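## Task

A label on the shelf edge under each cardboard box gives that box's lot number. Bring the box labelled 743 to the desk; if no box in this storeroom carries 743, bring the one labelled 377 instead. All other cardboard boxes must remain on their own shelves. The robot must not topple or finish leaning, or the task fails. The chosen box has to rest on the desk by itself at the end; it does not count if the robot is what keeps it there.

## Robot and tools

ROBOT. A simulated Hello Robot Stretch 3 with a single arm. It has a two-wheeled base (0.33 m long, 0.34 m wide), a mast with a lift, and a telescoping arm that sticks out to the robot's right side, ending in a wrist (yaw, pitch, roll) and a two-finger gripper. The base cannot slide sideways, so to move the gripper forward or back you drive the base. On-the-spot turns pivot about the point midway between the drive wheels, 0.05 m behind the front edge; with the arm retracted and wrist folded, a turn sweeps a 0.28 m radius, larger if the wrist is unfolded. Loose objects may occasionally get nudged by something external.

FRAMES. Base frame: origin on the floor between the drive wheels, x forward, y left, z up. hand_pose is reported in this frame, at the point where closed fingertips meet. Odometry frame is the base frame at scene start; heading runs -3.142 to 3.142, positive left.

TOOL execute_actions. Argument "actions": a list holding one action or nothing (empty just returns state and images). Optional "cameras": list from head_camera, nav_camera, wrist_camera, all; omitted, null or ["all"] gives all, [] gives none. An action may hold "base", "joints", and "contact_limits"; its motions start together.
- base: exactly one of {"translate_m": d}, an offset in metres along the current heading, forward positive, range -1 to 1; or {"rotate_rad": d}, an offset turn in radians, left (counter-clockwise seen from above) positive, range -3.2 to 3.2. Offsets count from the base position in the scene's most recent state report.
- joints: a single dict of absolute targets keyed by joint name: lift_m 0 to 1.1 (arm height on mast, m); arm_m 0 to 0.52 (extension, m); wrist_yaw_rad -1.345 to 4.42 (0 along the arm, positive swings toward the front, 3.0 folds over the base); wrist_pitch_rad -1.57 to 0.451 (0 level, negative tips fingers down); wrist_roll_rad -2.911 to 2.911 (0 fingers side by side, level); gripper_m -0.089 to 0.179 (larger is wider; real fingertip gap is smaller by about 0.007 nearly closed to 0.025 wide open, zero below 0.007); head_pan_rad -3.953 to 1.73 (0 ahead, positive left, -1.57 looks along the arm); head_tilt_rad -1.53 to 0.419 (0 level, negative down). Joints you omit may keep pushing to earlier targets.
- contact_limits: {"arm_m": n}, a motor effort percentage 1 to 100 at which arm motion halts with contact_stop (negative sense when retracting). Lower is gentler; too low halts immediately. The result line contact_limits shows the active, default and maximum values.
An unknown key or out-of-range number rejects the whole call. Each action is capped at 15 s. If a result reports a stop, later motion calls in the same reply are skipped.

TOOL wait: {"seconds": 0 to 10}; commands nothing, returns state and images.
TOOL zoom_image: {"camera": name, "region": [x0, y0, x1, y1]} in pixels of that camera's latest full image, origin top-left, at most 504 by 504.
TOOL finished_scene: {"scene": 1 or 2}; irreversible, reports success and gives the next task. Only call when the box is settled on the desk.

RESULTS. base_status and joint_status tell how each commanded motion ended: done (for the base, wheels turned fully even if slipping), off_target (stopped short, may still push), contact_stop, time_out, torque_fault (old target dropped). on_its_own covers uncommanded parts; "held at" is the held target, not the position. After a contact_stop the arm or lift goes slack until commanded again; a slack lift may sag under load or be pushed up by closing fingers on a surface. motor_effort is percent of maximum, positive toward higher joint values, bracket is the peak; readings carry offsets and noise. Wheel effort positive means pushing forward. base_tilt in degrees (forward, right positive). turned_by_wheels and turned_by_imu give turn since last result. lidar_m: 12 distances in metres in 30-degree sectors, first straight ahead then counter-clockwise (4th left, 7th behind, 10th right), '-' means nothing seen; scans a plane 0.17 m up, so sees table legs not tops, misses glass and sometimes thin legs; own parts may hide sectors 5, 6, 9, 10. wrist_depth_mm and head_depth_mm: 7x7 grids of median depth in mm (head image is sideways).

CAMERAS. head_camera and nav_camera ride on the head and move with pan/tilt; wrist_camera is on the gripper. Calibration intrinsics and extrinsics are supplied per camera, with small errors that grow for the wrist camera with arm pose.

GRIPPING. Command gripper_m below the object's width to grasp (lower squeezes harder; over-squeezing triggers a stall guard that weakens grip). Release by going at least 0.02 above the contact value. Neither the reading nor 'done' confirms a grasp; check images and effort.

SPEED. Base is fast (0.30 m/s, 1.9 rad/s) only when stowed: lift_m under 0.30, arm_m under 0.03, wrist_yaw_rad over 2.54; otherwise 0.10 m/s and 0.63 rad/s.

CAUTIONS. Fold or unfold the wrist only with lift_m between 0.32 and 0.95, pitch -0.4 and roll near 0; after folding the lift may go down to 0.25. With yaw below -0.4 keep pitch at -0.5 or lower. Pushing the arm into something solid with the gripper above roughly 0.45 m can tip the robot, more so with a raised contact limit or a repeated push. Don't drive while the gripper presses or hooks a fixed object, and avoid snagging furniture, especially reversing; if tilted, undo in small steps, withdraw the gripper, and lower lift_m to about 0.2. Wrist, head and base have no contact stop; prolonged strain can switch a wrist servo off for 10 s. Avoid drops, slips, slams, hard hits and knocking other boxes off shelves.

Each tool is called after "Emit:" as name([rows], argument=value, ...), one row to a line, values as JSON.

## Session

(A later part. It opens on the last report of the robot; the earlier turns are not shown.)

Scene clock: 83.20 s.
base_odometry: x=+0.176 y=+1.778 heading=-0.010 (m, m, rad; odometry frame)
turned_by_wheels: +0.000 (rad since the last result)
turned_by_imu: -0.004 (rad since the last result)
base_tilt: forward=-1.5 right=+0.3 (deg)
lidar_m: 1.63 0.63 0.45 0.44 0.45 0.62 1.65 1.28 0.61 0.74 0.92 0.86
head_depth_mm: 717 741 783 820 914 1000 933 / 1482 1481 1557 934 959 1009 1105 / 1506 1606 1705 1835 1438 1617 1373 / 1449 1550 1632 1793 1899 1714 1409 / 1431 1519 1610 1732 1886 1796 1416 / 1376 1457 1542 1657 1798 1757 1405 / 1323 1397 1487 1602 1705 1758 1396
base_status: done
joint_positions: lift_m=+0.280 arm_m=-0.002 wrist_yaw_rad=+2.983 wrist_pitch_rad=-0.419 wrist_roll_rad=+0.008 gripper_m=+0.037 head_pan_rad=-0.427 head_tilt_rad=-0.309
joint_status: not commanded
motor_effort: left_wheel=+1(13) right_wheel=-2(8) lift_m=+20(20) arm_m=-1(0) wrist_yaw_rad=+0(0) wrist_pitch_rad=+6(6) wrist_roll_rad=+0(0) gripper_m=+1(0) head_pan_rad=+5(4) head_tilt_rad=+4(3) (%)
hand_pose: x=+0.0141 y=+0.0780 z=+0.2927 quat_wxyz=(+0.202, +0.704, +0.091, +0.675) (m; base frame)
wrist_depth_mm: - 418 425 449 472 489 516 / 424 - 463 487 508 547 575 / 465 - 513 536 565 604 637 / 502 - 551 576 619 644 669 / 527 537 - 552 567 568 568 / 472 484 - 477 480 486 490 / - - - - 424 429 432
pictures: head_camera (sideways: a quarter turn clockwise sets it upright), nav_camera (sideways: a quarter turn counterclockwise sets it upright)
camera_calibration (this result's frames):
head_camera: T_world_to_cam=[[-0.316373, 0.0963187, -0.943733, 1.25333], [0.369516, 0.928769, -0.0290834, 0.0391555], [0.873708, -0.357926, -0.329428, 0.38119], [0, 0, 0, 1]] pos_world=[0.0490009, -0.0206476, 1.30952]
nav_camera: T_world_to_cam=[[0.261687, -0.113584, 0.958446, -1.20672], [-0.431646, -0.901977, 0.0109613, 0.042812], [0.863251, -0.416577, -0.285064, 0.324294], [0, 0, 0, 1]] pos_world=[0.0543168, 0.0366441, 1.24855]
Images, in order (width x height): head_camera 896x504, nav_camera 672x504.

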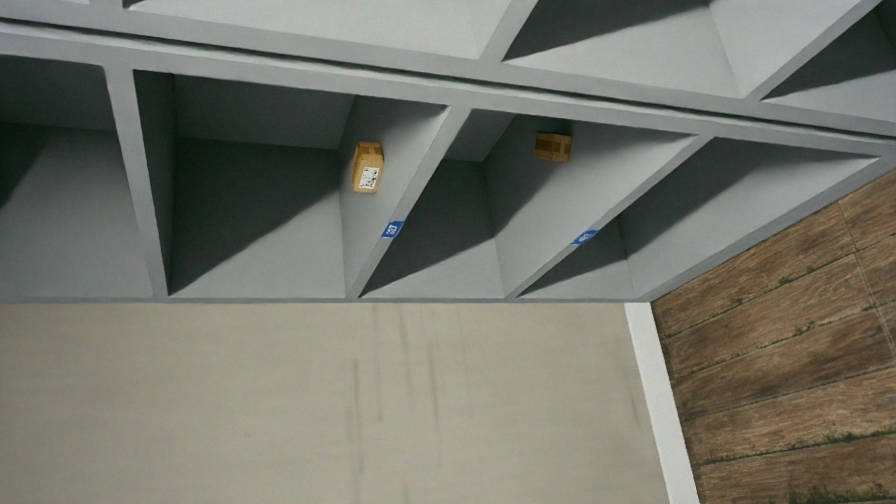

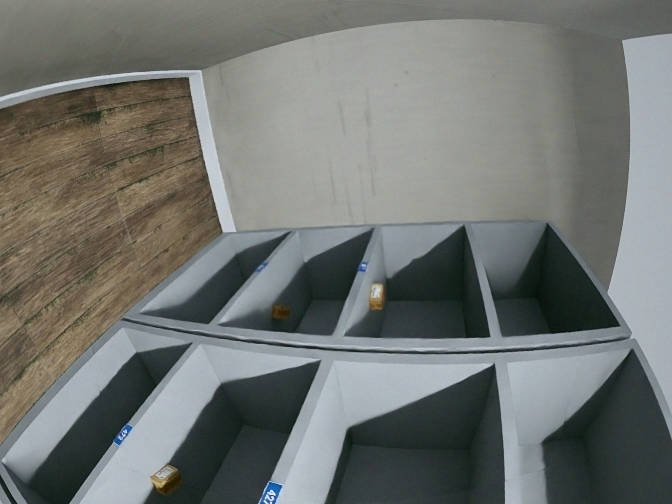

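Emit:
execute_actions(actions=[], cameras=["head_camera"])

Emit:
zoom_image(camera="head_camera", region=[545, 205, 625, 270])

Scene clock: 87.40 s.
base_odometry: x=+0.176 y=+1.778 heading=-0.010 (m, m, rad; odometry frame)
turned_by_wheels: +0.000 (rad since the last result)
turned_by_imu: +0.001 (rad since the last result)
base_tilt: forward=-1.6 right=+0.3 (deg)
lidar_m: 1.63 0.63 0.45 0.44 0.45 0.61 1.65 1.28 0.61 0.73 0.92 0.86
head_depth_mm: 716 738 779 823 918 996 929 / 1465 1490 1572 934 956 1008 1101 / 1507 1593 1711 1822 1454 1628 1378 / 1434 1555 1636 1785 1894 1703 1411 / 1430 1521 1611 1726 1883 1781 1402 / 1366 1466 1553 1671 1782 1729 1408 / 1323 1384 1479 1568 1699 1761 1407
base_status: done
joint_positions: lift_m=+0.280 arm_m=-0.002 wrist_yaw_rad=+2.983 wrist_pitch_rad=-0.419 wrist_roll_rad=+0.008 gripper_m=+0.037 head_pan_rad=-0.427 head_tilt_rad=-0.309
joint_status: not commanded
motor_effort: left_wheel=+2(13) right_wheel=-2(8) lift_m=+20(20) arm_m=+0(0) wrist_yaw_rad=+1(0) wrist_pitch_rad=+6(6) wrist_roll_rad=+0(0) gripper_m=+1(0) head_pan_rad=+5(4) head_tilt_rad=+4(3) (%)
hand_pose: x=+0.0141 y=+0.0780 z=+0.2927 quat_wxyz=(+0.202, +0.704, +0.091, +0.675) (m; base frame)
wrist_depth_mm: - 417 428 445 471 498 522 / 425 - 465 488 518 539 576 / 465 - 510 535 565 606 640 / 505 - 548 579 620 649 672 / 525 533 - 558 569 566 567 / 463 483 - 481 485 485 491 / - - - - 425 427 433
pictures: head_camera (sideways: a quarter turn clockwise sets it upright)
camera_calibration (this result's frames):
head_camera: T_world_to_cam=[[-0.316373, 0.0963187, -0.943733, 1.25333], [0.369516, 0.928769, -0.0290834, 0.0391555], [0.873708, -0.357925, -0.329428, 0.38119], [0, 0, 0, 1]] pos_world=[0.0490009, -0.0206476, 1.30952]
Images, in order (width x height): head_camera 896x504.

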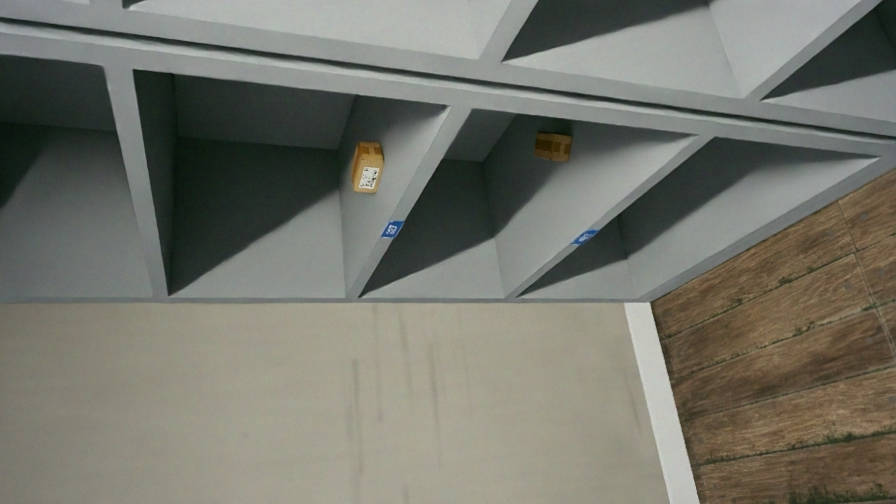

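Region (545, 205, 625, 270) of head_camera's 896x504 image, scaled by 6.300, with more detail than that image has; it fills the top 410 rows of this view, and the rest is white.

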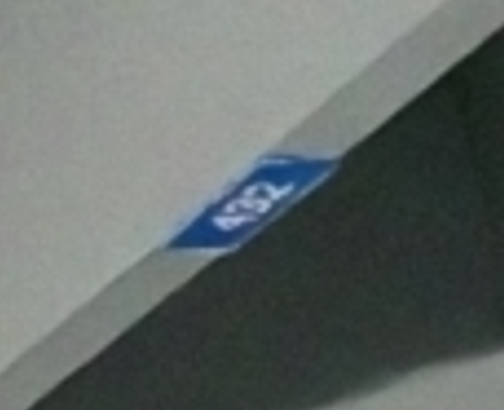

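Emit:
execute_actions([
  {"base": {"rotate_rad": 0.12}},
], cameras=[])

Emit:
execute_actions([
  {"base": {"translate_m": -1.0}, "joints": {"head_pan_rad": -2.9, "head_tilt_rad": -0.6}},
], cameras=["nav_camera"])

Emit:
execute_actions([
  {"base": {"translate_m": -1.0}},
], cameras=["nav_camera"])

Scene clock: 113.63 s.
base_odometry: x=+0.176 y=+1.778 heading=+0.110 (m, m, rad; odometry frame)
turned_by_wheels: +0.120 (rad since the last result)
turned_by_imu: +0.121 (rad since the last result)
base_tilt: forward=-1.6 right=+0.3 (deg)
lidar_m: 1.20 0.56 0.44 0.44 0.47 0.70 2.15 1.27 0.61 1.03 0.86 0.93
head_depth_mm: 1486 1478 1578 1024 941 962 1037 / 1482 1572 1664 1811 1442 1574 1329 / 1425 1507 1617 1768 1711 1684 1419 / 1443 1514 1634 1747 1899 1790 1407 / 1391 1482 1588 1683 1838 1774 1411 / 1338 1436 1538 1633 1774 1764 1403 / 1308 1399 1476 1575 1692 1760 1393
base_status: done
joint_positions: lift_m=+0.280 arm_m=-0.002 wrist_yaw_rad=+2.983 wrist_pitch_rad=-0.419 wrist_roll_rad=+0.008 gripper_m=+0.037 head_pan_rad=-0.427 head_tilt_rad=-0.309
joint_status: not commanded
motor_effort: left_wheel=-3(12) right_wheel=+3(8) lift_m=+19(20) arm_m=+0(1) wrist_yaw_rad=+0(1) wrist_pitch_rad=+6(6) wrist_roll_rad=+0(0) gripper_m=+1(0) head_pan_rad=+5(5) head_tilt_rad=+4(5) (%)
hand_pose: x=+0.0141 y=+0.0780 z=+0.2927 quat_wxyz=(+0.202, +0.704, +0.091, +0.675) (m; base frame)
wrist_depth_mm: - 430 437 441 449 457 465 / 457 - 468 483 494 499 501 / 503 - 516 528 535 553 560 / 534 - 556 565 581 598 609 / 540 544 - 554 573 564 565 / 468 485 - 477 486 489 492 / - - - - 426 426 431
pictures: none
No camera images: the call's "cameras" was empty. Leave "cameras" out to get every camera's image.

Scene clock: 118.63 s.
base_odometry: x=-0.818 y=+1.668 heading=+0.110 (m, m, rad; odometry frame)
turned_by_wheels: +0.000 (rad since the last result)
turned_by_imu: +0.008 (rad since the last result)
base_tilt: forward=-1.6 right=+0.3 (deg)
lidar_m: 1.49 0.71 0.56 0.55 0.59 0.89 2.13 1.17 0.48 0.92 0.90 0.84
head_depth_mm: 1726 1891 2097 2179 1702 1389 1190 / 1770 2004 2201 2209 1693 1399 1190 / 1854 2075 2315 2177 1705 1398 1192 / 1859 2054 2328 2003 1644 1394 1185 / 997 1061 1272 1318 1552 1351 1180 / 1040 1112 1309 1267 1054 1314 1155 / 1091 1110 735 1274 996 1216 1106
base_status: done
joint_positions: lift_m=+0.280 arm_m=-0.002 wrist_yaw_rad=+2.983 wrist_pitch_rad=-0.419 wrist_roll_rad=+0.008 gripper_m=+0.037 head_pan_rad=-2.893 head_tilt_rad=-0.593
joint_status: all done
motor_effort: left_wheel=-3(14) right_wheel=+2(7) lift_m=+20(20) arm_m=-1(0) wrist_yaw_rad=+0(1) wrist_pitch_rad=+6(6) wrist_roll_rad=+0(0) gripper_m=+1(1) head_pan_rad=-4(58) head_tilt_rad=-3(21) (%)
hand_pose: x=+0.0141 y=+0.0780 z=+0.2927 quat_wxyz=(+0.202, +0.704, +0.091, +0.675) (m; base frame)
wrist_depth_mm: - 530 535 543 548 556 569 / 565 - 580 594 605 611 621 / 625 - 635 636 645 657 676 / 640 - 653 656 672 675 673 / 549 546 - 553 575 567 568 / 473 488 - 480 483 484 495 / - - - - 423 429 428
pictures: nav_camera (sideways: a quarter turn counterclockwise sets it upright)
camera_calibration (this result's frames):
nav_camera: T_world_to_cam=[[-0.524441, -0.13831, 0.840138, -1.04757], [-0.231068, 0.972808, 0.0159119, 0.0351484], [-0.819493, -0.185784, -0.542139, 0.669088], [0, 0, 0, 1]] pos_world=[0.00704709, -0.0547765, 1.24228]
Images, in order (width x height): nav_camera 672x504.

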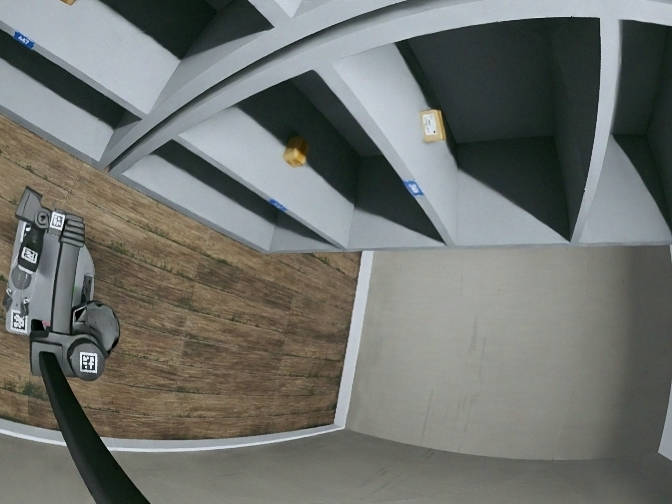

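Scene clock: 123.63 s.
base_odometry: x=-1.812 y=+1.558 heading=+0.110 (m, m, rad; odometry frame)
turned_by_wheels: +0.000 (rad since the last result)
turned_by_imu: +0.008 (rad since the last result)
base_tilt: forward=-1.6 right=+0.3 (deg)
lidar_m: 1.79 0.86 0.68 0.67 0.73 1.10 1.14 1.23 0.35 0.58 0.86 0.83
head_depth_mm: 913 996 1106 1251 1439 1407 1182 / 938 1038 1166 1318 1521 1397 1186 / 979 1082 1219 1395 1562 1398 1191 / 1019 1132 1276 1479 1659 1392 1184 / 1065 1197 1355 1574 1687 1392 1181 / 1116 1249 1438 1676 1696 1399 1182 / 1164 1330 1531 1802 1697 1388 1180
base_status: done
joint_positions: lift_m=+0.280 arm_m=-0.002 wrist_yaw_rad=+2.983 wrist_pitch_rad=-0.419 wrist_roll_rad=+0.008 gripper_m=+0.037 head_pan_rad=-2.893 head_tilt_rad=-0.593
joint_status: not commanded
motor_effort: left_wheel=-3(15) right_wheel=+3(8) lift_m=+20(20) arm_m=+0(0) wrist_yaw_rad=+0(1) wrist_pitch_rad=+6(6) wrist_roll_rad=+0(0) gripper_m=+1(1) head_pan_rad=-4(4) head_tilt_rad=-3(4) (%)
hand_pose: x=+0.0141 y=+0.0780 z=+0.2927 quat_wxyz=(+0.202, +0.704, +0.091, +0.675) (m; base frame)
wrist_depth_mm: 630 638 641 647 653 669 685 / 679 - 705 707 724 724 738 / 733 - 747 751 759 761 792 / 643 - 666 661 674 677 672 / 539 543 - 552 566 567 572 / 467 484 - 479 480 489 488 / - - - - 426 431 434
pictures: nav_camera (sideways: a quarter turn counterclockwise sets it upright)
camera_calibration (this result's frames):
nav_camera: T_world_to_cam=[[-0.524886, -0.138405, 0.839844, -1.04718], [-0.231043, 0.972813, 0.0159202, 0.0351374], [-0.819215, -0.185684, -0.542594, 0.669677], [0, 0, 0, 1]] pos_world=[0.00707649, -0.0547686, 1.24227]
Images, in order (width x height): nav_camera 672x504.

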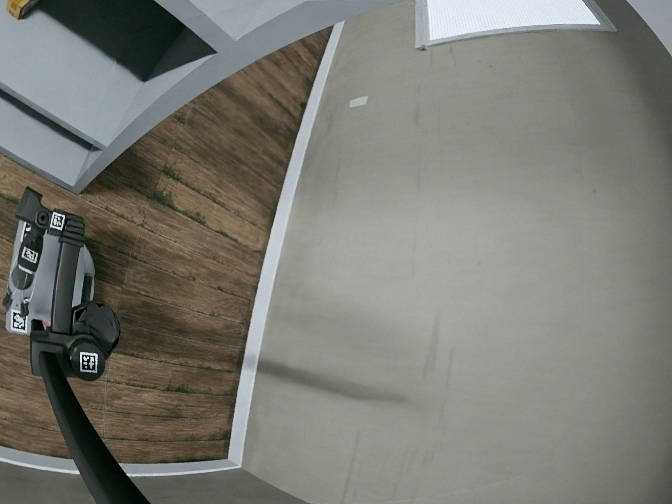

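Emit:
execute_actions(actions=[])

Scene clock: 131.60 s.
base_odometry: x=-1.812 y=+1.558 heading=+0.110 (m, m, rad; odometry frame)
turned_by_wheels: +0.000 (rad since the last result)
turned_by_imu: +0.001 (rad since the last result)
base_tilt: forward=-1.6 right=+0.3 (deg)
lidar_m: 1.79 0.86 0.68 0.67 0.73 1.10 1.14 1.24 0.35 0.59 0.86 0.83
head_depth_mm: 905 1000 1114 1261 1430 1409 1184 / 937 1042 1161 1318 1529 1398 1191 / 977 1085 1222 1394 1587 1406 1184 / 1013 1138 1298 1470 1653 1396 1183 / 1068 1191 1358 1567 1695 1392 1179 / 1115 1258 1437 1678 1683 1389 1180 / 1171 1324 1524 1798 1671 1399 1182
base_status: done
joint_positions: lift_m=+0.280 arm_m=-0.002 wrist_yaw_rad=+2.983 wrist_pitch_rad=-0.419 wrist_roll_rad=+0.008 gripper_m=+0.037 head_pan_rad=-2.893 head_tilt_rad=-0.593
joint_status: not commanded
motor_effort: left_wheel=-3(15) right_wheel=+3(8) lift_m=+20(20) arm_m=-1(0) wrist_yaw_rad=+0(1) wrist_pitch_rad=+6(6) wrist_roll_rad=+0(0) gripper_m=+1(1) head_pan_rad=-5(4) head_tilt_rad=-2(4) (%)
hand_pose: x=+0.0141 y=+0.0780 z=+0.2927 quat_wxyz=(+0.202, +0.704, +0.091, +0.675) (m; base frame)
wrist_depth_mm: 630 635 640 654 668 669 672 / 683 - 701 717 723 740 737 / 722 - 739 745 768 776 791 / 643 - 646 660 661 671 678 / 544 543 - 558 566 564 570 / 469 486 - 481 482 494 488 / - - - - 421 426 432
pictures: head_camera (sideways: a quarter turn clockwise sets it upright), nav_camera (sideways: a quarter turn counterclockwise sets it upright), wrist_camera
camera_calibration (this result's frames):
head_camera: T_world_to_cam=[[0.551094, 0.184641, -0.813759, 1.0785], [0.298573, -0.954279, -0.0143248, 0.0203662], [-0.779198, -0.235072, -0.581026, 0.718656], [0, 0, 0, 1]] pos_world=[-0.0404591, -0.0107636, 1.29549]
nav_camera: T_world_to_cam=[[-0.524886, -0.138405, 0.839844, -1.04718], [-0.231044, 0.972813, 0.0159202, 0.0351374], [-0.819215, -0.185684, -0.542594, 0.669677], [0, 0, 0, 1]] pos_world=[0.00707652, -0.0547686, 1.24227]
wrist_camera: T_world_to_cam=[[0.98334, -0.181141, 0.0151762, -0.0147904], [-0.0972634, -0.594855, -0.797927, 0.30635], [0.153565, 0.783157, -0.602563, 0.273469], [0, 0, 0, 1]] pos_world=[0.00234546, -0.0346144, 0.409452]
Images, in order (width x height): head_camera 896x504, nav_camera 672x504, wrist_camera 644x364.

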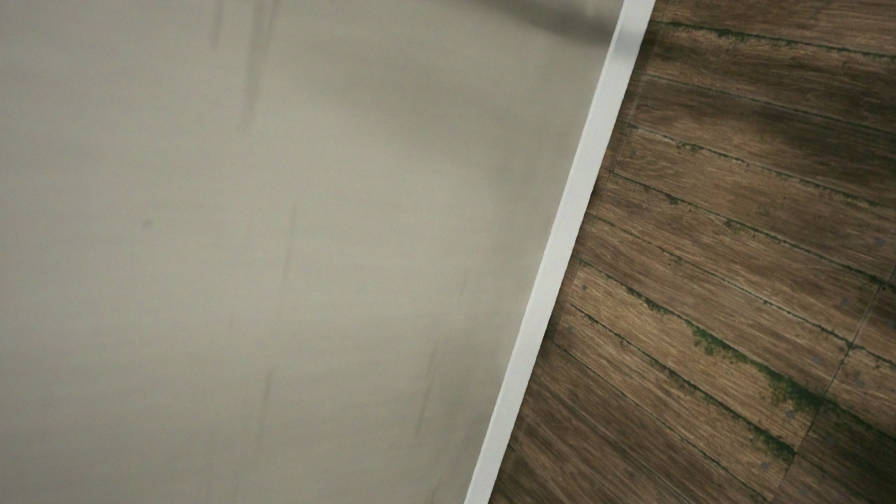

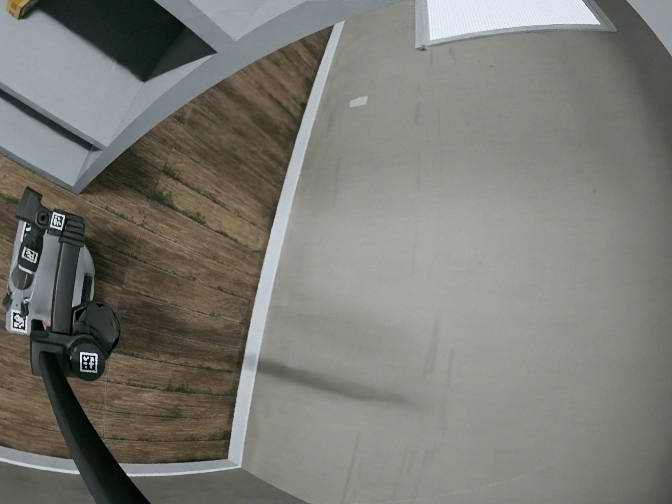

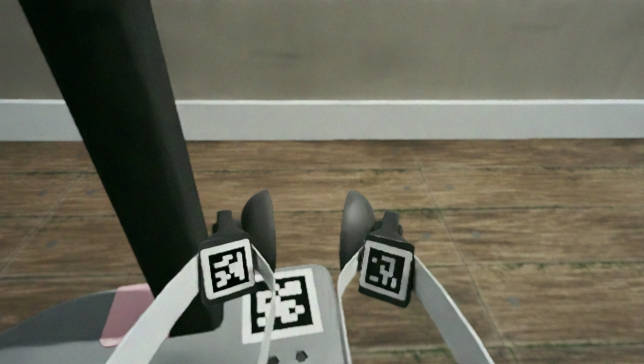

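Emit:
execute_actions([
  {"base": {"translate_m": -0.42}, "joints": {"head_pan_rad": -1.7, "head_tilt_rad": -0.5}},
], cameras=["head_camera", "nav_camera"])

Scene clock: 149.57 s.
base_odometry: x=-2.229 y=+1.512 heading=+0.110 (m, m, rad; odometry frame)
turned_by_wheels: +0.000 (rad since the last result)
turned_by_imu: +0.004 (rad since the last result)
base_tilt: forward=-1.6 right=+0.3 (deg)
lidar_m: 1.92 0.92 0.73 0.72 0.79 0.73 0.72 0.78 1.19 2.67 0.42 1.21
head_depth_mm: 2228 2171 2143 2127 1852 1497 1244 / 2519 2771 3000 2452 1850 1489 1239 / 2495 2768 3016 2481 1853 1492 1230 / 2520 2798 3037 2448 1852 1479 1234 / 2534 2794 3100 2456 1841 1476 1231 / 2537 2778 2973 2420 1836 1468 1194 / 2547 2719 2996 2249 875 888 901
base_status: done
joint_positions: lift_m=+0.280 arm_m=-0.002 wrist_yaw_rad=+2.983 wrist_pitch_rad=-0.419 wrist_roll_rad=+0.008 gripper_m=+0.037 head_pan_rad=-1.707 head_tilt_rad=-0.507
joint_status: all done
motor_effort: left_wheel=-3(14) right_wheel=+2(6) lift_m=+20(20) arm_m=+0(0) wrist_yaw_rad=+0(0) wrist_pitch_rad=+6(7) wrist_roll_rad=+0(0) gripper_m=+0(1) head_pan_rad=+5(57) head_tilt_rad=+3(11) (%)
hand_pose: x=+0.0141 y=+0.0780 z=+0.2927 quat_wxyz=(+0.202, +0.704, +0.091, +0.675) (m; base frame)
wrist_depth_mm: 673 680 695 694 714 715 717 / 736 - 741 781 782 794 786 / 756 - 783 789 802 820 809 / 637 - 656 655 668 678 683 / 546 544 - 556 572 568 572 / 471 485 - 477 484 485 494 / - - - - 422 429 431
pictures: head_camera (sideways: a quarter turn clockwise sets it upright), nav_camera (sideways: a quarter turn counterclockwise sets it upright)
camera_calibration (this result's frames):
head_camera: T_world_to_cam=[[0.0259826, 0.508513, -0.860662, 1.14286], [0.996366, -0.0830292, -0.0189775, 0.0221688], [-0.0811104, -0.857042, -0.508823, 0.620458], [0, 0, 0, 1]] pos_world=[-0.00145709, -0.0475594, 1.29974]
nav_camera: T_world_to_cam=[[-0.0587073, -0.464771, 0.883482, -1.10693], [-0.988204, 0.152455, 0.0145356, 0.041557], [-0.141447, -0.872207, -0.468239, 0.568798], [0, 0, 0, 1]] pos_world=[0.0565364, -0.0246975, 1.24369]
Images, in order (width x height): head_camera 896x504, nav_camera 672x504.

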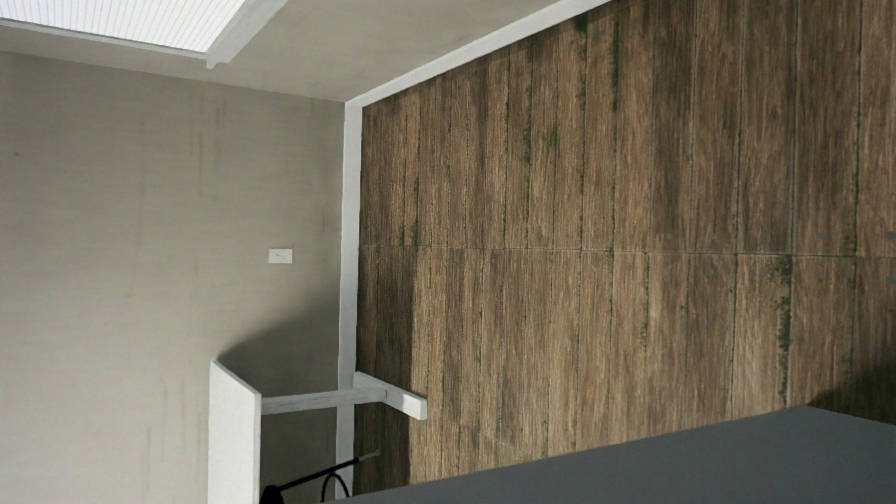

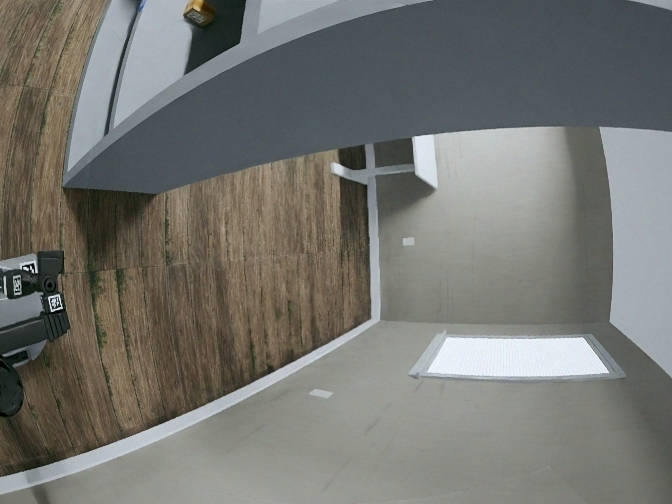

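Emit:
execute_actions([
  {"base": {"rotate_rad": -1.595}, "joints": {"head_pan_rad": 0.3, "head_tilt_rad": -0.6}},
], cameras=["head_camera", "nav_camera"])

Scene clock: 162.03 s.
base_odometry: x=-2.229 y=+1.512 heading=-1.485 (m, m, rad; odometry frame)
turned_by_wheels: -1.595 (rad since the last result)
turned_by_imu: -1.600 (rad since the last result)
base_tilt: forward=-1.6 right=+0.3 (deg)
lidar_m: 2.67 0.42 1.17 2.05 0.94 0.74 0.73 0.78 0.73 0.72 0.77 1.15
head_depth_mm: 2451 2702 2825 2193 1688 1410 1194 / 2573 2728 2952 2160 1700 1404 1191 / 2637 2777 2818 2195 1710 1399 1186 / 602 673 774 899 1075 1293 1183 / 494 543 603 678 770 897 1076 / 418 454 495 544 605 676 827 / 363 390 420 454 513 760 1102
base_status: done
joint_positions: lift_m=+0.280 arm_m=-0.002 wrist_yaw_rad=+2.983 wrist_pitch_rad=-0.419 wrist_roll_rad=+0.008 gripper_m=+0.037 head_pan_rad=+0.293 head_tilt_rad=-0.593
joint_status: all done
motor_effort: left_wheel=+1(13) right_wheel=-3(9) lift_m=+20(20) arm_m=+0(0) wrist_yaw_rad=+1(0) wrist_pitch_rad=+6(6) wrist_roll_rad=+0(0) gripper_m=+1(1) head_pan_rad=+5(57) head_tilt_rad=-3(10) (%)
hand_pose: x=+0.0141 y=+0.0780 z=+0.2927 quat_wxyz=(+0.202, +0.704, +0.091, +0.675) (m; base frame)
wrist_depth_mm: 898 - - - - - 344 / 915 - - - 940 898 372 / 781 - 805 821 747 650 409 / 644 - 657 652 666 467 459 / 544 544 - 553 575 515 519 / 467 483 - 480 485 483 493 / - - - - 424 424 431
pictures: head_camera (sideways: a quarter turn clockwise sets it upright), nav_camera (sideways: a quarter turn counterclockwise sets it upright)
camera_calibration (this result's frames):
head_camera: T_world_to_cam=[[-0.542234, -0.208799, -0.813871, 1.08531], [-0.340503, 0.940134, -0.0143353, 0.0242783], [0.768141, 0.269352, -0.580869, 0.709013], [0, 0, 0, 1]] pos_world=[0.0521384, 0.0128135, 1.2955]
nav_camera: T_world_to_cam=[[0.518093, 0.161448, 0.839949, -1.05368], [0.273859, -0.961638, 0.0159172, 0.0320614], [0.810297, 0.221781, -0.542432, 0.659527], [0, 0, 0, 1]] pos_world=[0.00271208, 0.0546751, 1.24228]
Images, in order (width x height): head_camera 896x504, nav_camera 672x504.

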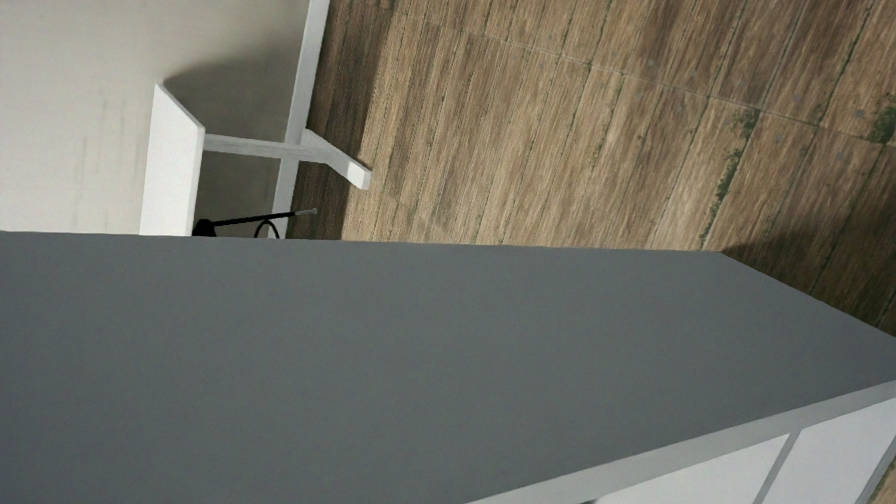

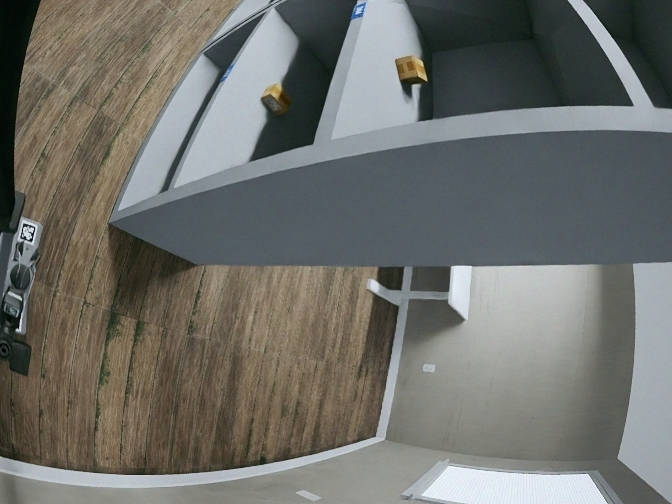

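Emit:
execute_actions([
  {"base": {"translate_m": 1.0}, "joints": {"head_pan_rad": 0.75, "head_tilt_rad": -0.45}},
], cameras=["head_camera", "nav_camera"])

Scene clock: 169.20 s.
base_odometry: x=-2.144 y=+0.516 heading=-1.485 (m, m, rad; odometry frame)
turned_by_wheels: +0.000 (rad since the last result)
turned_by_imu: -0.006 (rad since the last result)
base_tilt: forward=-1.6 right=+0.3 (deg)
lidar_m: 1.68 1.69 3.20 0.74 0.33 0.33 1.73 1.07 0.83 0.82 0.88 1.29
head_depth_mm: 1946 2047 1964 2283 1997 1578 1281 / 2109 2256 1967 2387 1955 1547 1274 / 2344 2497 2114 2588 1975 1546 1274 / 2611 2810 2394 2621 1954 1558 1276 / 2910 3187 3453 2687 1949 1530 1276 / 3320 3750 3876 2668 1940 1527 1267 / 3272 3519 3647 2640 1933 1528 1257
base_status: done
joint_positions: lift_m=+0.280 arm_m=-0.002 wrist_yaw_rad=+2.983 wrist_pitch_rad=-0.419 wrist_roll_rad=+0.008 gripper_m=+0.037 head_pan_rad=+0.743 head_tilt_rad=-0.457
joint_status: all done
motor_effort: left_wheel=+2(13) right_wheel=-3(7) lift_m=+20(20) arm_m=+0(1) wrist_yaw_rad=+1(1) wrist_pitch_rad=+6(6) wrist_roll_rad=+0(0) gripper_m=-1(1) head_pan_rad=+4(42) head_tilt_rad=+3(15) (%)
hand_pose: x=+0.0141 y=+0.0780 z=+0.2927 quat_wxyz=(+0.202, +0.704, +0.091, +0.675) (m; base frame)
wrist_depth_mm: - 718 - - - - - / 349 - - - - - - / 363 - 802 813 819 837 847 / 372 - 659 664 659 682 676 / 370 484 - 554 573 566 572 / 369 476 - 477 483 488 493 / - - - - 425 428 429
pictures: head_camera (sideways: a quarter turn clockwise sets it upright), nav_camera (sideways: a quarter turn counterclockwise sets it upright)
camera_calibration (this result's frames):
head_camera: T_world_to_cam=[[-0.312095, -0.345583, -0.884968, 1.17662], [-0.713817, 0.699998, -0.0216152, 0.0360363], [0.626946, 0.62496, -0.465149, 0.559312], [0, 0, 0, 1]] pos_world=[0.0422822, 0.0318474, 1.30222]
nav_camera: T_world_to_cam=[[0.308605, 0.290281, 0.905814, -1.13831], [0.663487, -0.748063, 0.0136818, 0.0325922], [0.681578, 0.596774, -0.423454, 0.505501], [0, 0, 0, 1]] pos_world=[-0.0148755, 0.0531404, 1.24471]
Images, in order (width x height): head_camera 896x504, nav_camera 672x504.

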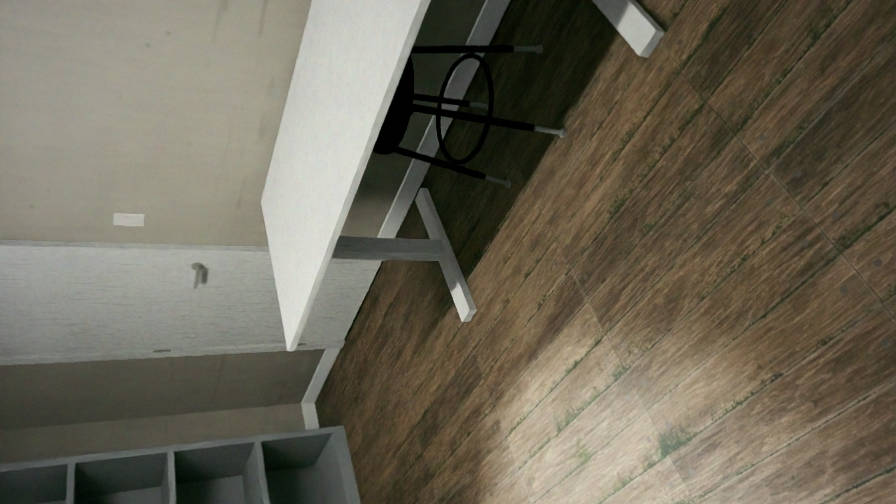

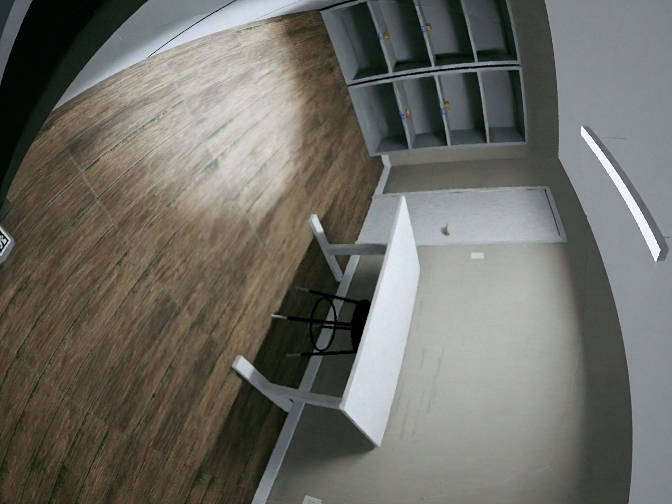

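Emit:
execute_actions([
  {"base": {"rotate_rad": 1.43}, "joints": {"head_pan_rad": 0.0, "head_tilt_rad": -0.45}},
], cameras=["head_camera", "nav_camera"])

Scene clock: 206.87 s.
base_odometry: x=-2.143 y=+0.516 heading=-0.055 (m, m, rad; odometry frame)
turned_by_wheels: +1.430 (rad since the last result)
turned_by_imu: +1.437 (rad since the last result)
base_tilt: forward=-1.6 right=+0.3 (deg)
lidar_m: 1.20 0.38 0.33 0.68 1.22 0.86 0.82 0.84 1.11 2.04 1.69 2.39
head_depth_mm: 3228 3594 3861 2772 1975 1564 1281 / 3204 3435 3628 2722 1973 1533 1266 / 3230 3573 3577 2712 1974 1551 1267 / 3251 3607 3717 2719 1961 1536 1270 / 2485 2590 2632 2406 1910 1532 1262 / 1191 1218 1233 1246 1271 1281 1205 / 783 798 800 811 814 823 830
base_status: done
joint_positions: lift_m=+0.280 arm_m=-0.002 wrist_yaw_rad=+2.983 wrist_pitch_rad=-0.419 wrist_roll_rad=+0.008 gripper_m=+0.037 head_pan_rad=+0.007 head_tilt_rad=-0.457
joint_status: all done
motor_effort: left_wheel=-3(11) right_wheel=+2(13) lift_m=+20(20) arm_m=-1(1) wrist_yaw_rad=-1(0) wrist_pitch_rad=+6(6) wrist_roll_rad=+0(0) gripper_m=+1(0) head_pan_rad=-5(52) head_tilt_rad=+2(4) (%)
hand_pose: x=+0.0141 y=+0.0780 z=+0.2927 quat_wxyz=(+0.202, +0.704, +0.091, +0.675) (m; base frame)
wrist_depth_mm: - - - - 412 319 337 / - - - - 430 351 375 / 788 - 800 773 444 392 422 / 647 - 669 660 461 441 479 / 544 543 - 554 482 507 548 / 474 483 - 480 484 488 490 / - - - - 421 427 429
pictures: head_camera (sideways: a quarter turn clockwise sets it upright), nav_camera (sideways: a quarter turn counterclockwise sets it upright)
camera_calibration (this result's frames):
head_camera: T_world_to_cam=[[-0.463212, -0.0466761, -0.885017, 1.17761], [-0.0592567, 0.998009, -0.0216207, 0.0320506], [0.884264, 0.0424282, -0.465056, 0.557621], [0, 0, 0, 1]] pos_world=[0.0542969, -0.000679548, 1.30222]
nav_camera: T_world_to_cam=[[0.423503, 0.00802595, 0.905859, -1.13907], [-0.0103124, -0.999853, 0.01368, 0.0367048], [0.905836, -0.0151351, -0.423358, 0.504009], [0, 0, 0, 1]] pos_world=[0.0262273, 0.0534698, 1.24471]
Images, in order (width x height): head_camera 896x504, nav_camera 672x504.

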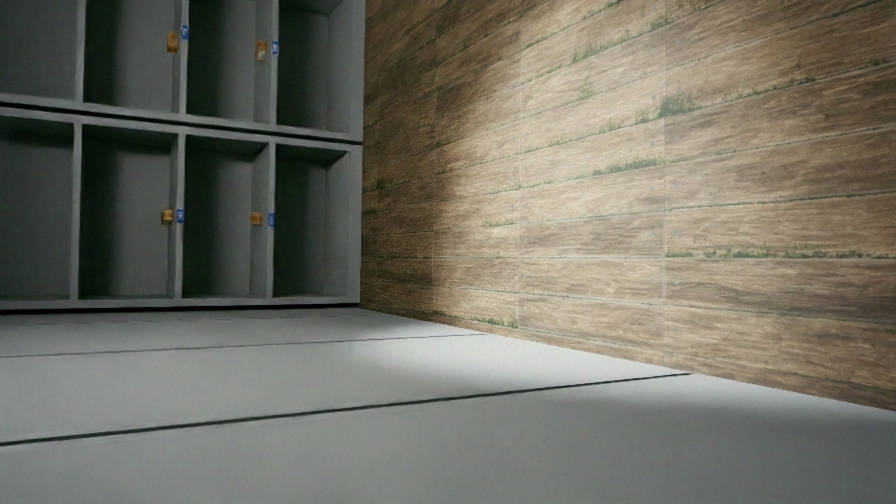

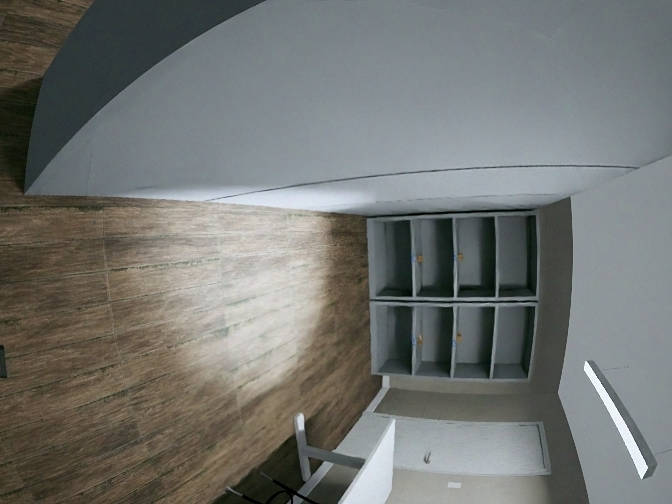

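Emit:
execute_actions([
  {"base": {"translate_m": 1.0}},
], cameras=[])

Emit:
execute_actions([
  {"base": {"translate_m": 1.0}, "joints": {"head_pan_rad": -0.1, "head_tilt_rad": -0.5}},
], cameras=["head_camera", "nav_camera"])

Scene clock: 214.60 s.
base_odometry: x=-1.145 y=+0.461 heading=-0.055 (m, m, rad; odometry frame)
turned_by_wheels: +0.000 (rad since the last result)
turned_by_imu: -0.006 (rad since the last result)
base_tilt: forward=-1.6 right=+0.3 (deg)
lidar_m: 1.47 0.46 0.32 0.30 0.31 0.41 1.82 1.86 2.10 1.48 1.72 2.65
head_depth_mm: 2370 2646 2829 2760 1992 1557 1278 / 2377 2370 2583 2639 1985 1547 1278 / 2415 2595 2861 2731 1977 1543 1276 / 2435 2613 2853 2674 1976 1548 1271 / 2352 2482 2644 2573 1968 1553 1260 / 1476 1489 1505 1521 1529 1450 1257 / 951 962 969 973 987 990 996
base_status: done
joint_positions: lift_m=+0.280 arm_m=-0.002 wrist_yaw_rad=+2.983 wrist_pitch_rad=-0.419 wrist_roll_rad=+0.008 gripper_m=+0.037 head_pan_rad=+0.007 head_tilt_rad=-0.457
joint_status: not commanded
motor_effort: left_wheel=-2(8) right_wheel=+2(13) lift_m=+20(20) arm_m=-1(1) wrist_yaw_rad=+1(0) wrist_pitch_rad=+6(6) wrist_roll_rad=+0(0) gripper_m=+0(0) head_pan_rad=-5(5) head_tilt_rad=+1(2) (%)
hand_pose: x=+0.0141 y=+0.0780 z=+0.2927 quat_wxyz=(+0.202, +0.704, +0.091, +0.675) (m; base frame)
wrist_depth_mm: - 299 310 326 350 370 396 / 302 - 337 355 379 405 441 / 329 - 367 395 423 453 495 / 358 - 409 438 474 518 565 / 393 418 - 490 532 555 578 / 435 451 - 484 489 488 491 / - - - - 424 428 429
pictures: none
No camera images: the call's "cameras" was empty. Leave "cameras" out to get every camera's image.

Scene clock: 219.70 s.
base_odometry: x=-0.147 y=+0.406 heading=-0.055 (m, m, rad; odometry frame)
turned_by_wheels: +0.000 (rad since the last result)
turned_by_imu: -0.006 (rad since the last result)
base_tilt: forward=-1.6 right=+0.3 (deg)
lidar_m: 1.50 0.54 0.38 0.36 0.37 0.48 1.16 2.89 1.57 1.48 1.96 1.57
head_depth_mm: 1285 1515 1997 2164 1890 1503 1241 / 1407 1441 1589 1776 1861 1508 1255 / 1623 1700 1930 2085 1867 1511 1237 / 1594 1711 1932 2173 1836 1501 1241 / 1592 1670 1890 2044 1836 1504 1241 / 1552 1650 1852 1902 1826 1493 1240 / 1492 1411 1493 1562 1575 1405 1223
base_status: done
joint_positions: lift_m=+0.280 arm_m=-0.002 wrist_yaw_rad=+2.983 wrist_pitch_rad=-0.419 wrist_roll_rad=+0.008 gripper_m=+0.037 head_pan_rad=-0.093 head_tilt_rad=-0.494
joint_status: all done
motor_effort: left_wheel=-1(9) right_wheel=+1(12) lift_m=+20(20) arm_m=-1(1) wrist_yaw_rad=+0(1) wrist_pitch_rad=+6(6) wrist_roll_rad=+0(0) gripper_m=+1(0) head_pan_rad=-4(19) head_tilt_rad=-3(9) (%)
hand_pose: x=+0.0141 y=+0.0780 z=+0.2927 quat_wxyz=(+0.202, +0.704, +0.091, +0.675) (m; base frame)
wrist_depth_mm: - 346 360 387 401 433 457 / 349 - 388 417 442 475 516 / 377 - 430 460 492 531 579 / 413 - 474 515 549 597 645 / 454 480 - 538 572 558 573 / 470 488 - 474 486 485 488 / - - - - 424 427 431
pictures: head_camera (sideways: a quarter turn clockwise sets it upright), nav_camera (sideways: a quarter turn counterclockwise sets it upright)
camera_calibration (this result's frames):
head_camera: T_world_to_cam=[[-0.498286, 0.00290367, -0.867008, 1.15433], [0.0400096, 0.999006, -0.0196485, 0.0288765], [0.866089, -0.0444792, -0.497907, 0.600478], [0, 0, 0, 1]] pos_world=[0.0539654, -0.00549084, 1.30036]
nav_camera: T_world_to_cam=[[0.45572, -0.037467, 0.889334, -1.11771], [-0.109663, -0.993866, 0.0143233, 0.036474], [0.883342, -0.104054, -0.457033, 0.547965], [0, 0, 0, 1]] pos_world=[0.0293195, 0.0513912, 1.24393]
Images, in order (width x height): head_camera 896x504, nav_camera 672x504.

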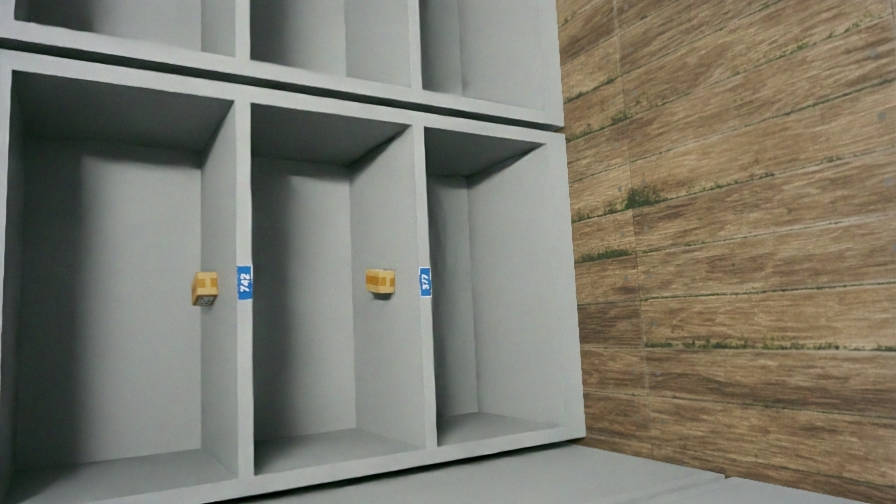

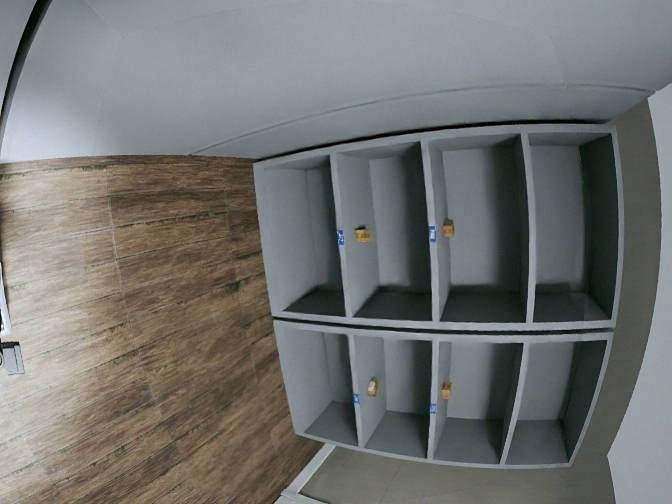

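Emit:
zoom_image(camera="head_camera", region=[180, 220, 460, 340])

Region (180, 220, 460, 340) of head_camera's 896x504 image, scaled by 1.800, with more detail than that image has; it fills the top 216 rows of this view, and the rest is white.

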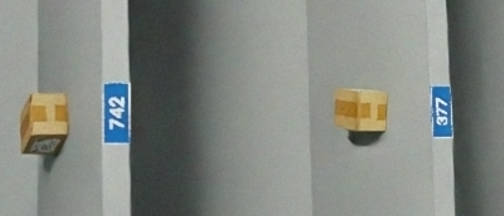

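Emit:
zoom_image(camera="head_camera", region=[215, 255, 275, 310])

Emit:
zoom_image(camera="head_camera", region=[350, 250, 440, 315])

Region (215, 255, 275, 310) of head_camera's 896x504 image, scaled by 8.400, with more detail than that image has; it fills the top 462 rows of this view, and the rest is white.

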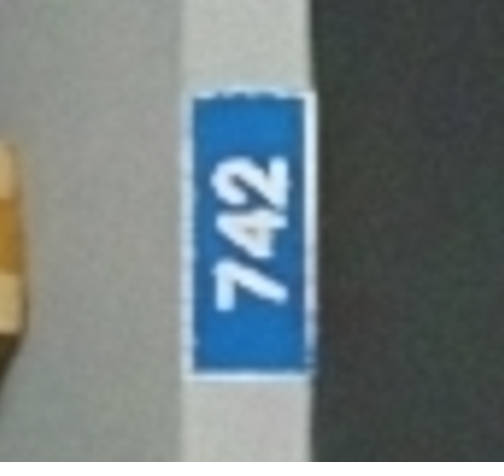

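Region (350, 250, 440, 315) of head_camera's 896x504 image, scaled by 5.600, with more detail than that image has.

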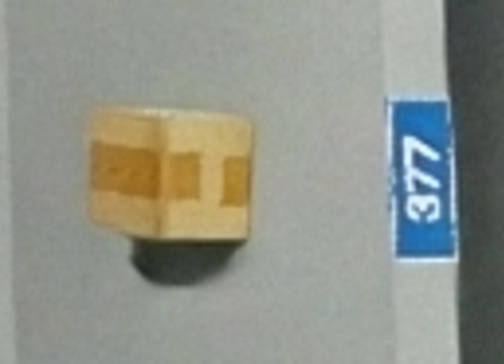

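Emit:
execute_actions([
  {"base": {"translate_m": 0.84}, "joints": {"lift_m": 0.29, "wrist_yaw_rad": 2.62, "head_pan_rad": -2.15, "head_tilt_rad": -0.5}},
])

Scene clock: 293.30 s.
base_odometry: x=+0.692 y=+0.360 heading=-0.055 (m, m, rad; odometry frame)
turned_by_wheels: +0.000 (rad since the last result)
turned_by_imu: -0.005 (rad since the last result)
base_tilt: forward=-1.6 right=+0.3 (deg)
lidar_m: 1.08 0.62 0.44 0.41 0.42 0.55 1.30 2.23 1.74 1.86 1.56 0.80
head_depth_mm: 2392 2650 2244 2506 1906 1512 1258 / 2199 2437 2023 2399 1907 1502 1249 / 2037 2250 1856 2508 1885 1501 1247 / 1905 2139 1849 2207 1891 1496 1247 / 1800 1951 2145 2326 1870 1478 1235 / 1673 1821 2021 2182 1866 1478 1232 / 1578 1700 1848 2052 1841 1480 1232
base_status: done
joint_positions: lift_m=+0.290 arm_m=-0.002 wrist_yaw_rad=+2.622 wrist_pitch_rad=-0.419 wrist_roll_rad=+0.008 gripper_m=+0.037 head_pan_rad=-2.143 head_tilt_rad=-0.495
joint_status: all done
motor_effort: left_wheel=+0(10) right_wheel=-1(10) lift_m=+36(39) arm_m=-1(1) wrist_yaw_rad=-2(3) wrist_pitch_rad=+6(6) wrist_roll_rad=+0(0) gripper_m=+0(0) head_pan_rad=-5(58) head_tilt_rad=-3(3) (%)
hand_pose: x=+0.0901 y=+0.0512 z=+0.3020 quat_wxyz=(+0.320, +0.709, -0.036, +0.628) (m; base frame)
wrist_depth_mm: 351 391 457 518 634 674 801 / 374 424 492 578 684 772 836 / 397 447 538 626 753 704 716 / 426 484 578 652 684 640 572 / 456 523 554 571 583 572 547 / 472 482 465 488 496 493 509 / - - 427 432 433 437 439
pictures: head_camera (sideways: a quarter turn clockwise sets it upright), nav_camera (sideways: a quarter turn counterclockwise sets it upright), wrist_camera
camera_calibration (this result's frames):
head_camera: T_world_to_cam=[[0.232398, 0.441051, -0.866871, 1.1497], [0.868097, -0.496006, -0.0196339, 0.0238061], [-0.438633, -0.747965, -0.498146, 0.608747], [0, 0, 0, 1]] pos_world=[-0.0208366, -0.0399452, 1.30035]
nav_camera: T_world_to_cam=[[-0.243452, -0.38735, 0.889208, -1.11328], [-0.831427, 0.555449, 0.014328, 0.0408707], [-0.49946, -0.735824, -0.457278, 0.55672], [0, 0, 0, 1]] pos_world=[0.0410109, -0.0442814, 1.24392]
wrist_camera: T_world_to_cam=[[0.855976, -0.516793, 0.0151729, -0.0657935], [-0.30105, -0.522066, -0.798007, 0.319794], [0.420326, 0.678507, -0.602457, 0.269694], [0, 0, 0, 1]] pos_world=[0.0392321, -0.0500378, 0.418675]
Images, in order (width x height): head_camera 896x504, nav_camera 672x504, wrist_camera 644x364.

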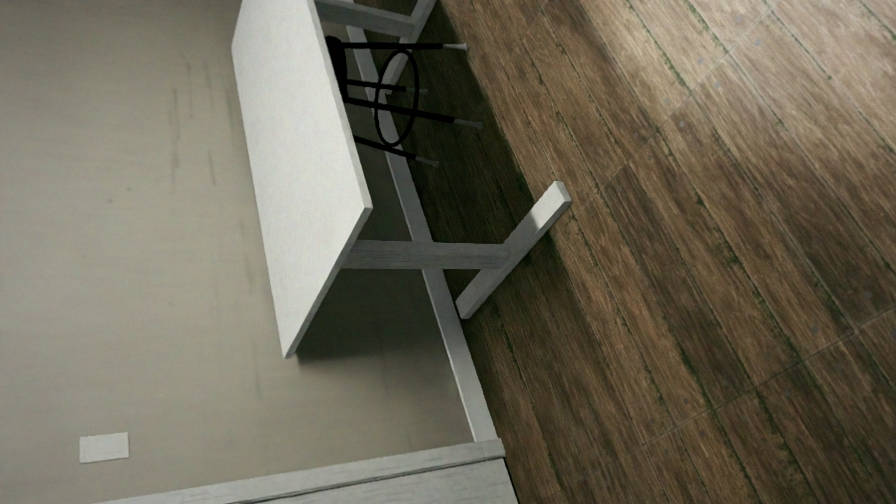

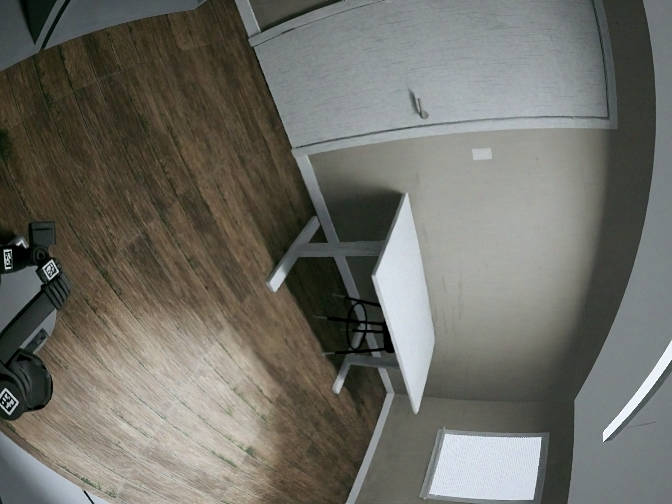

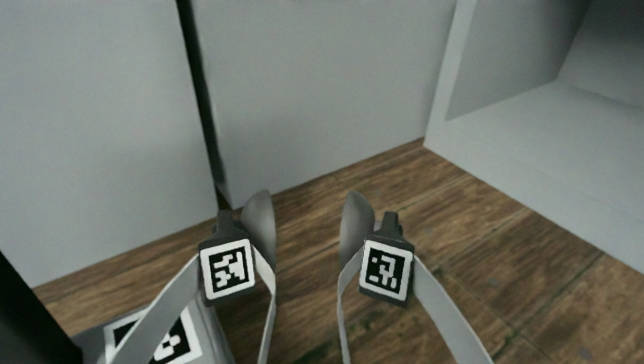

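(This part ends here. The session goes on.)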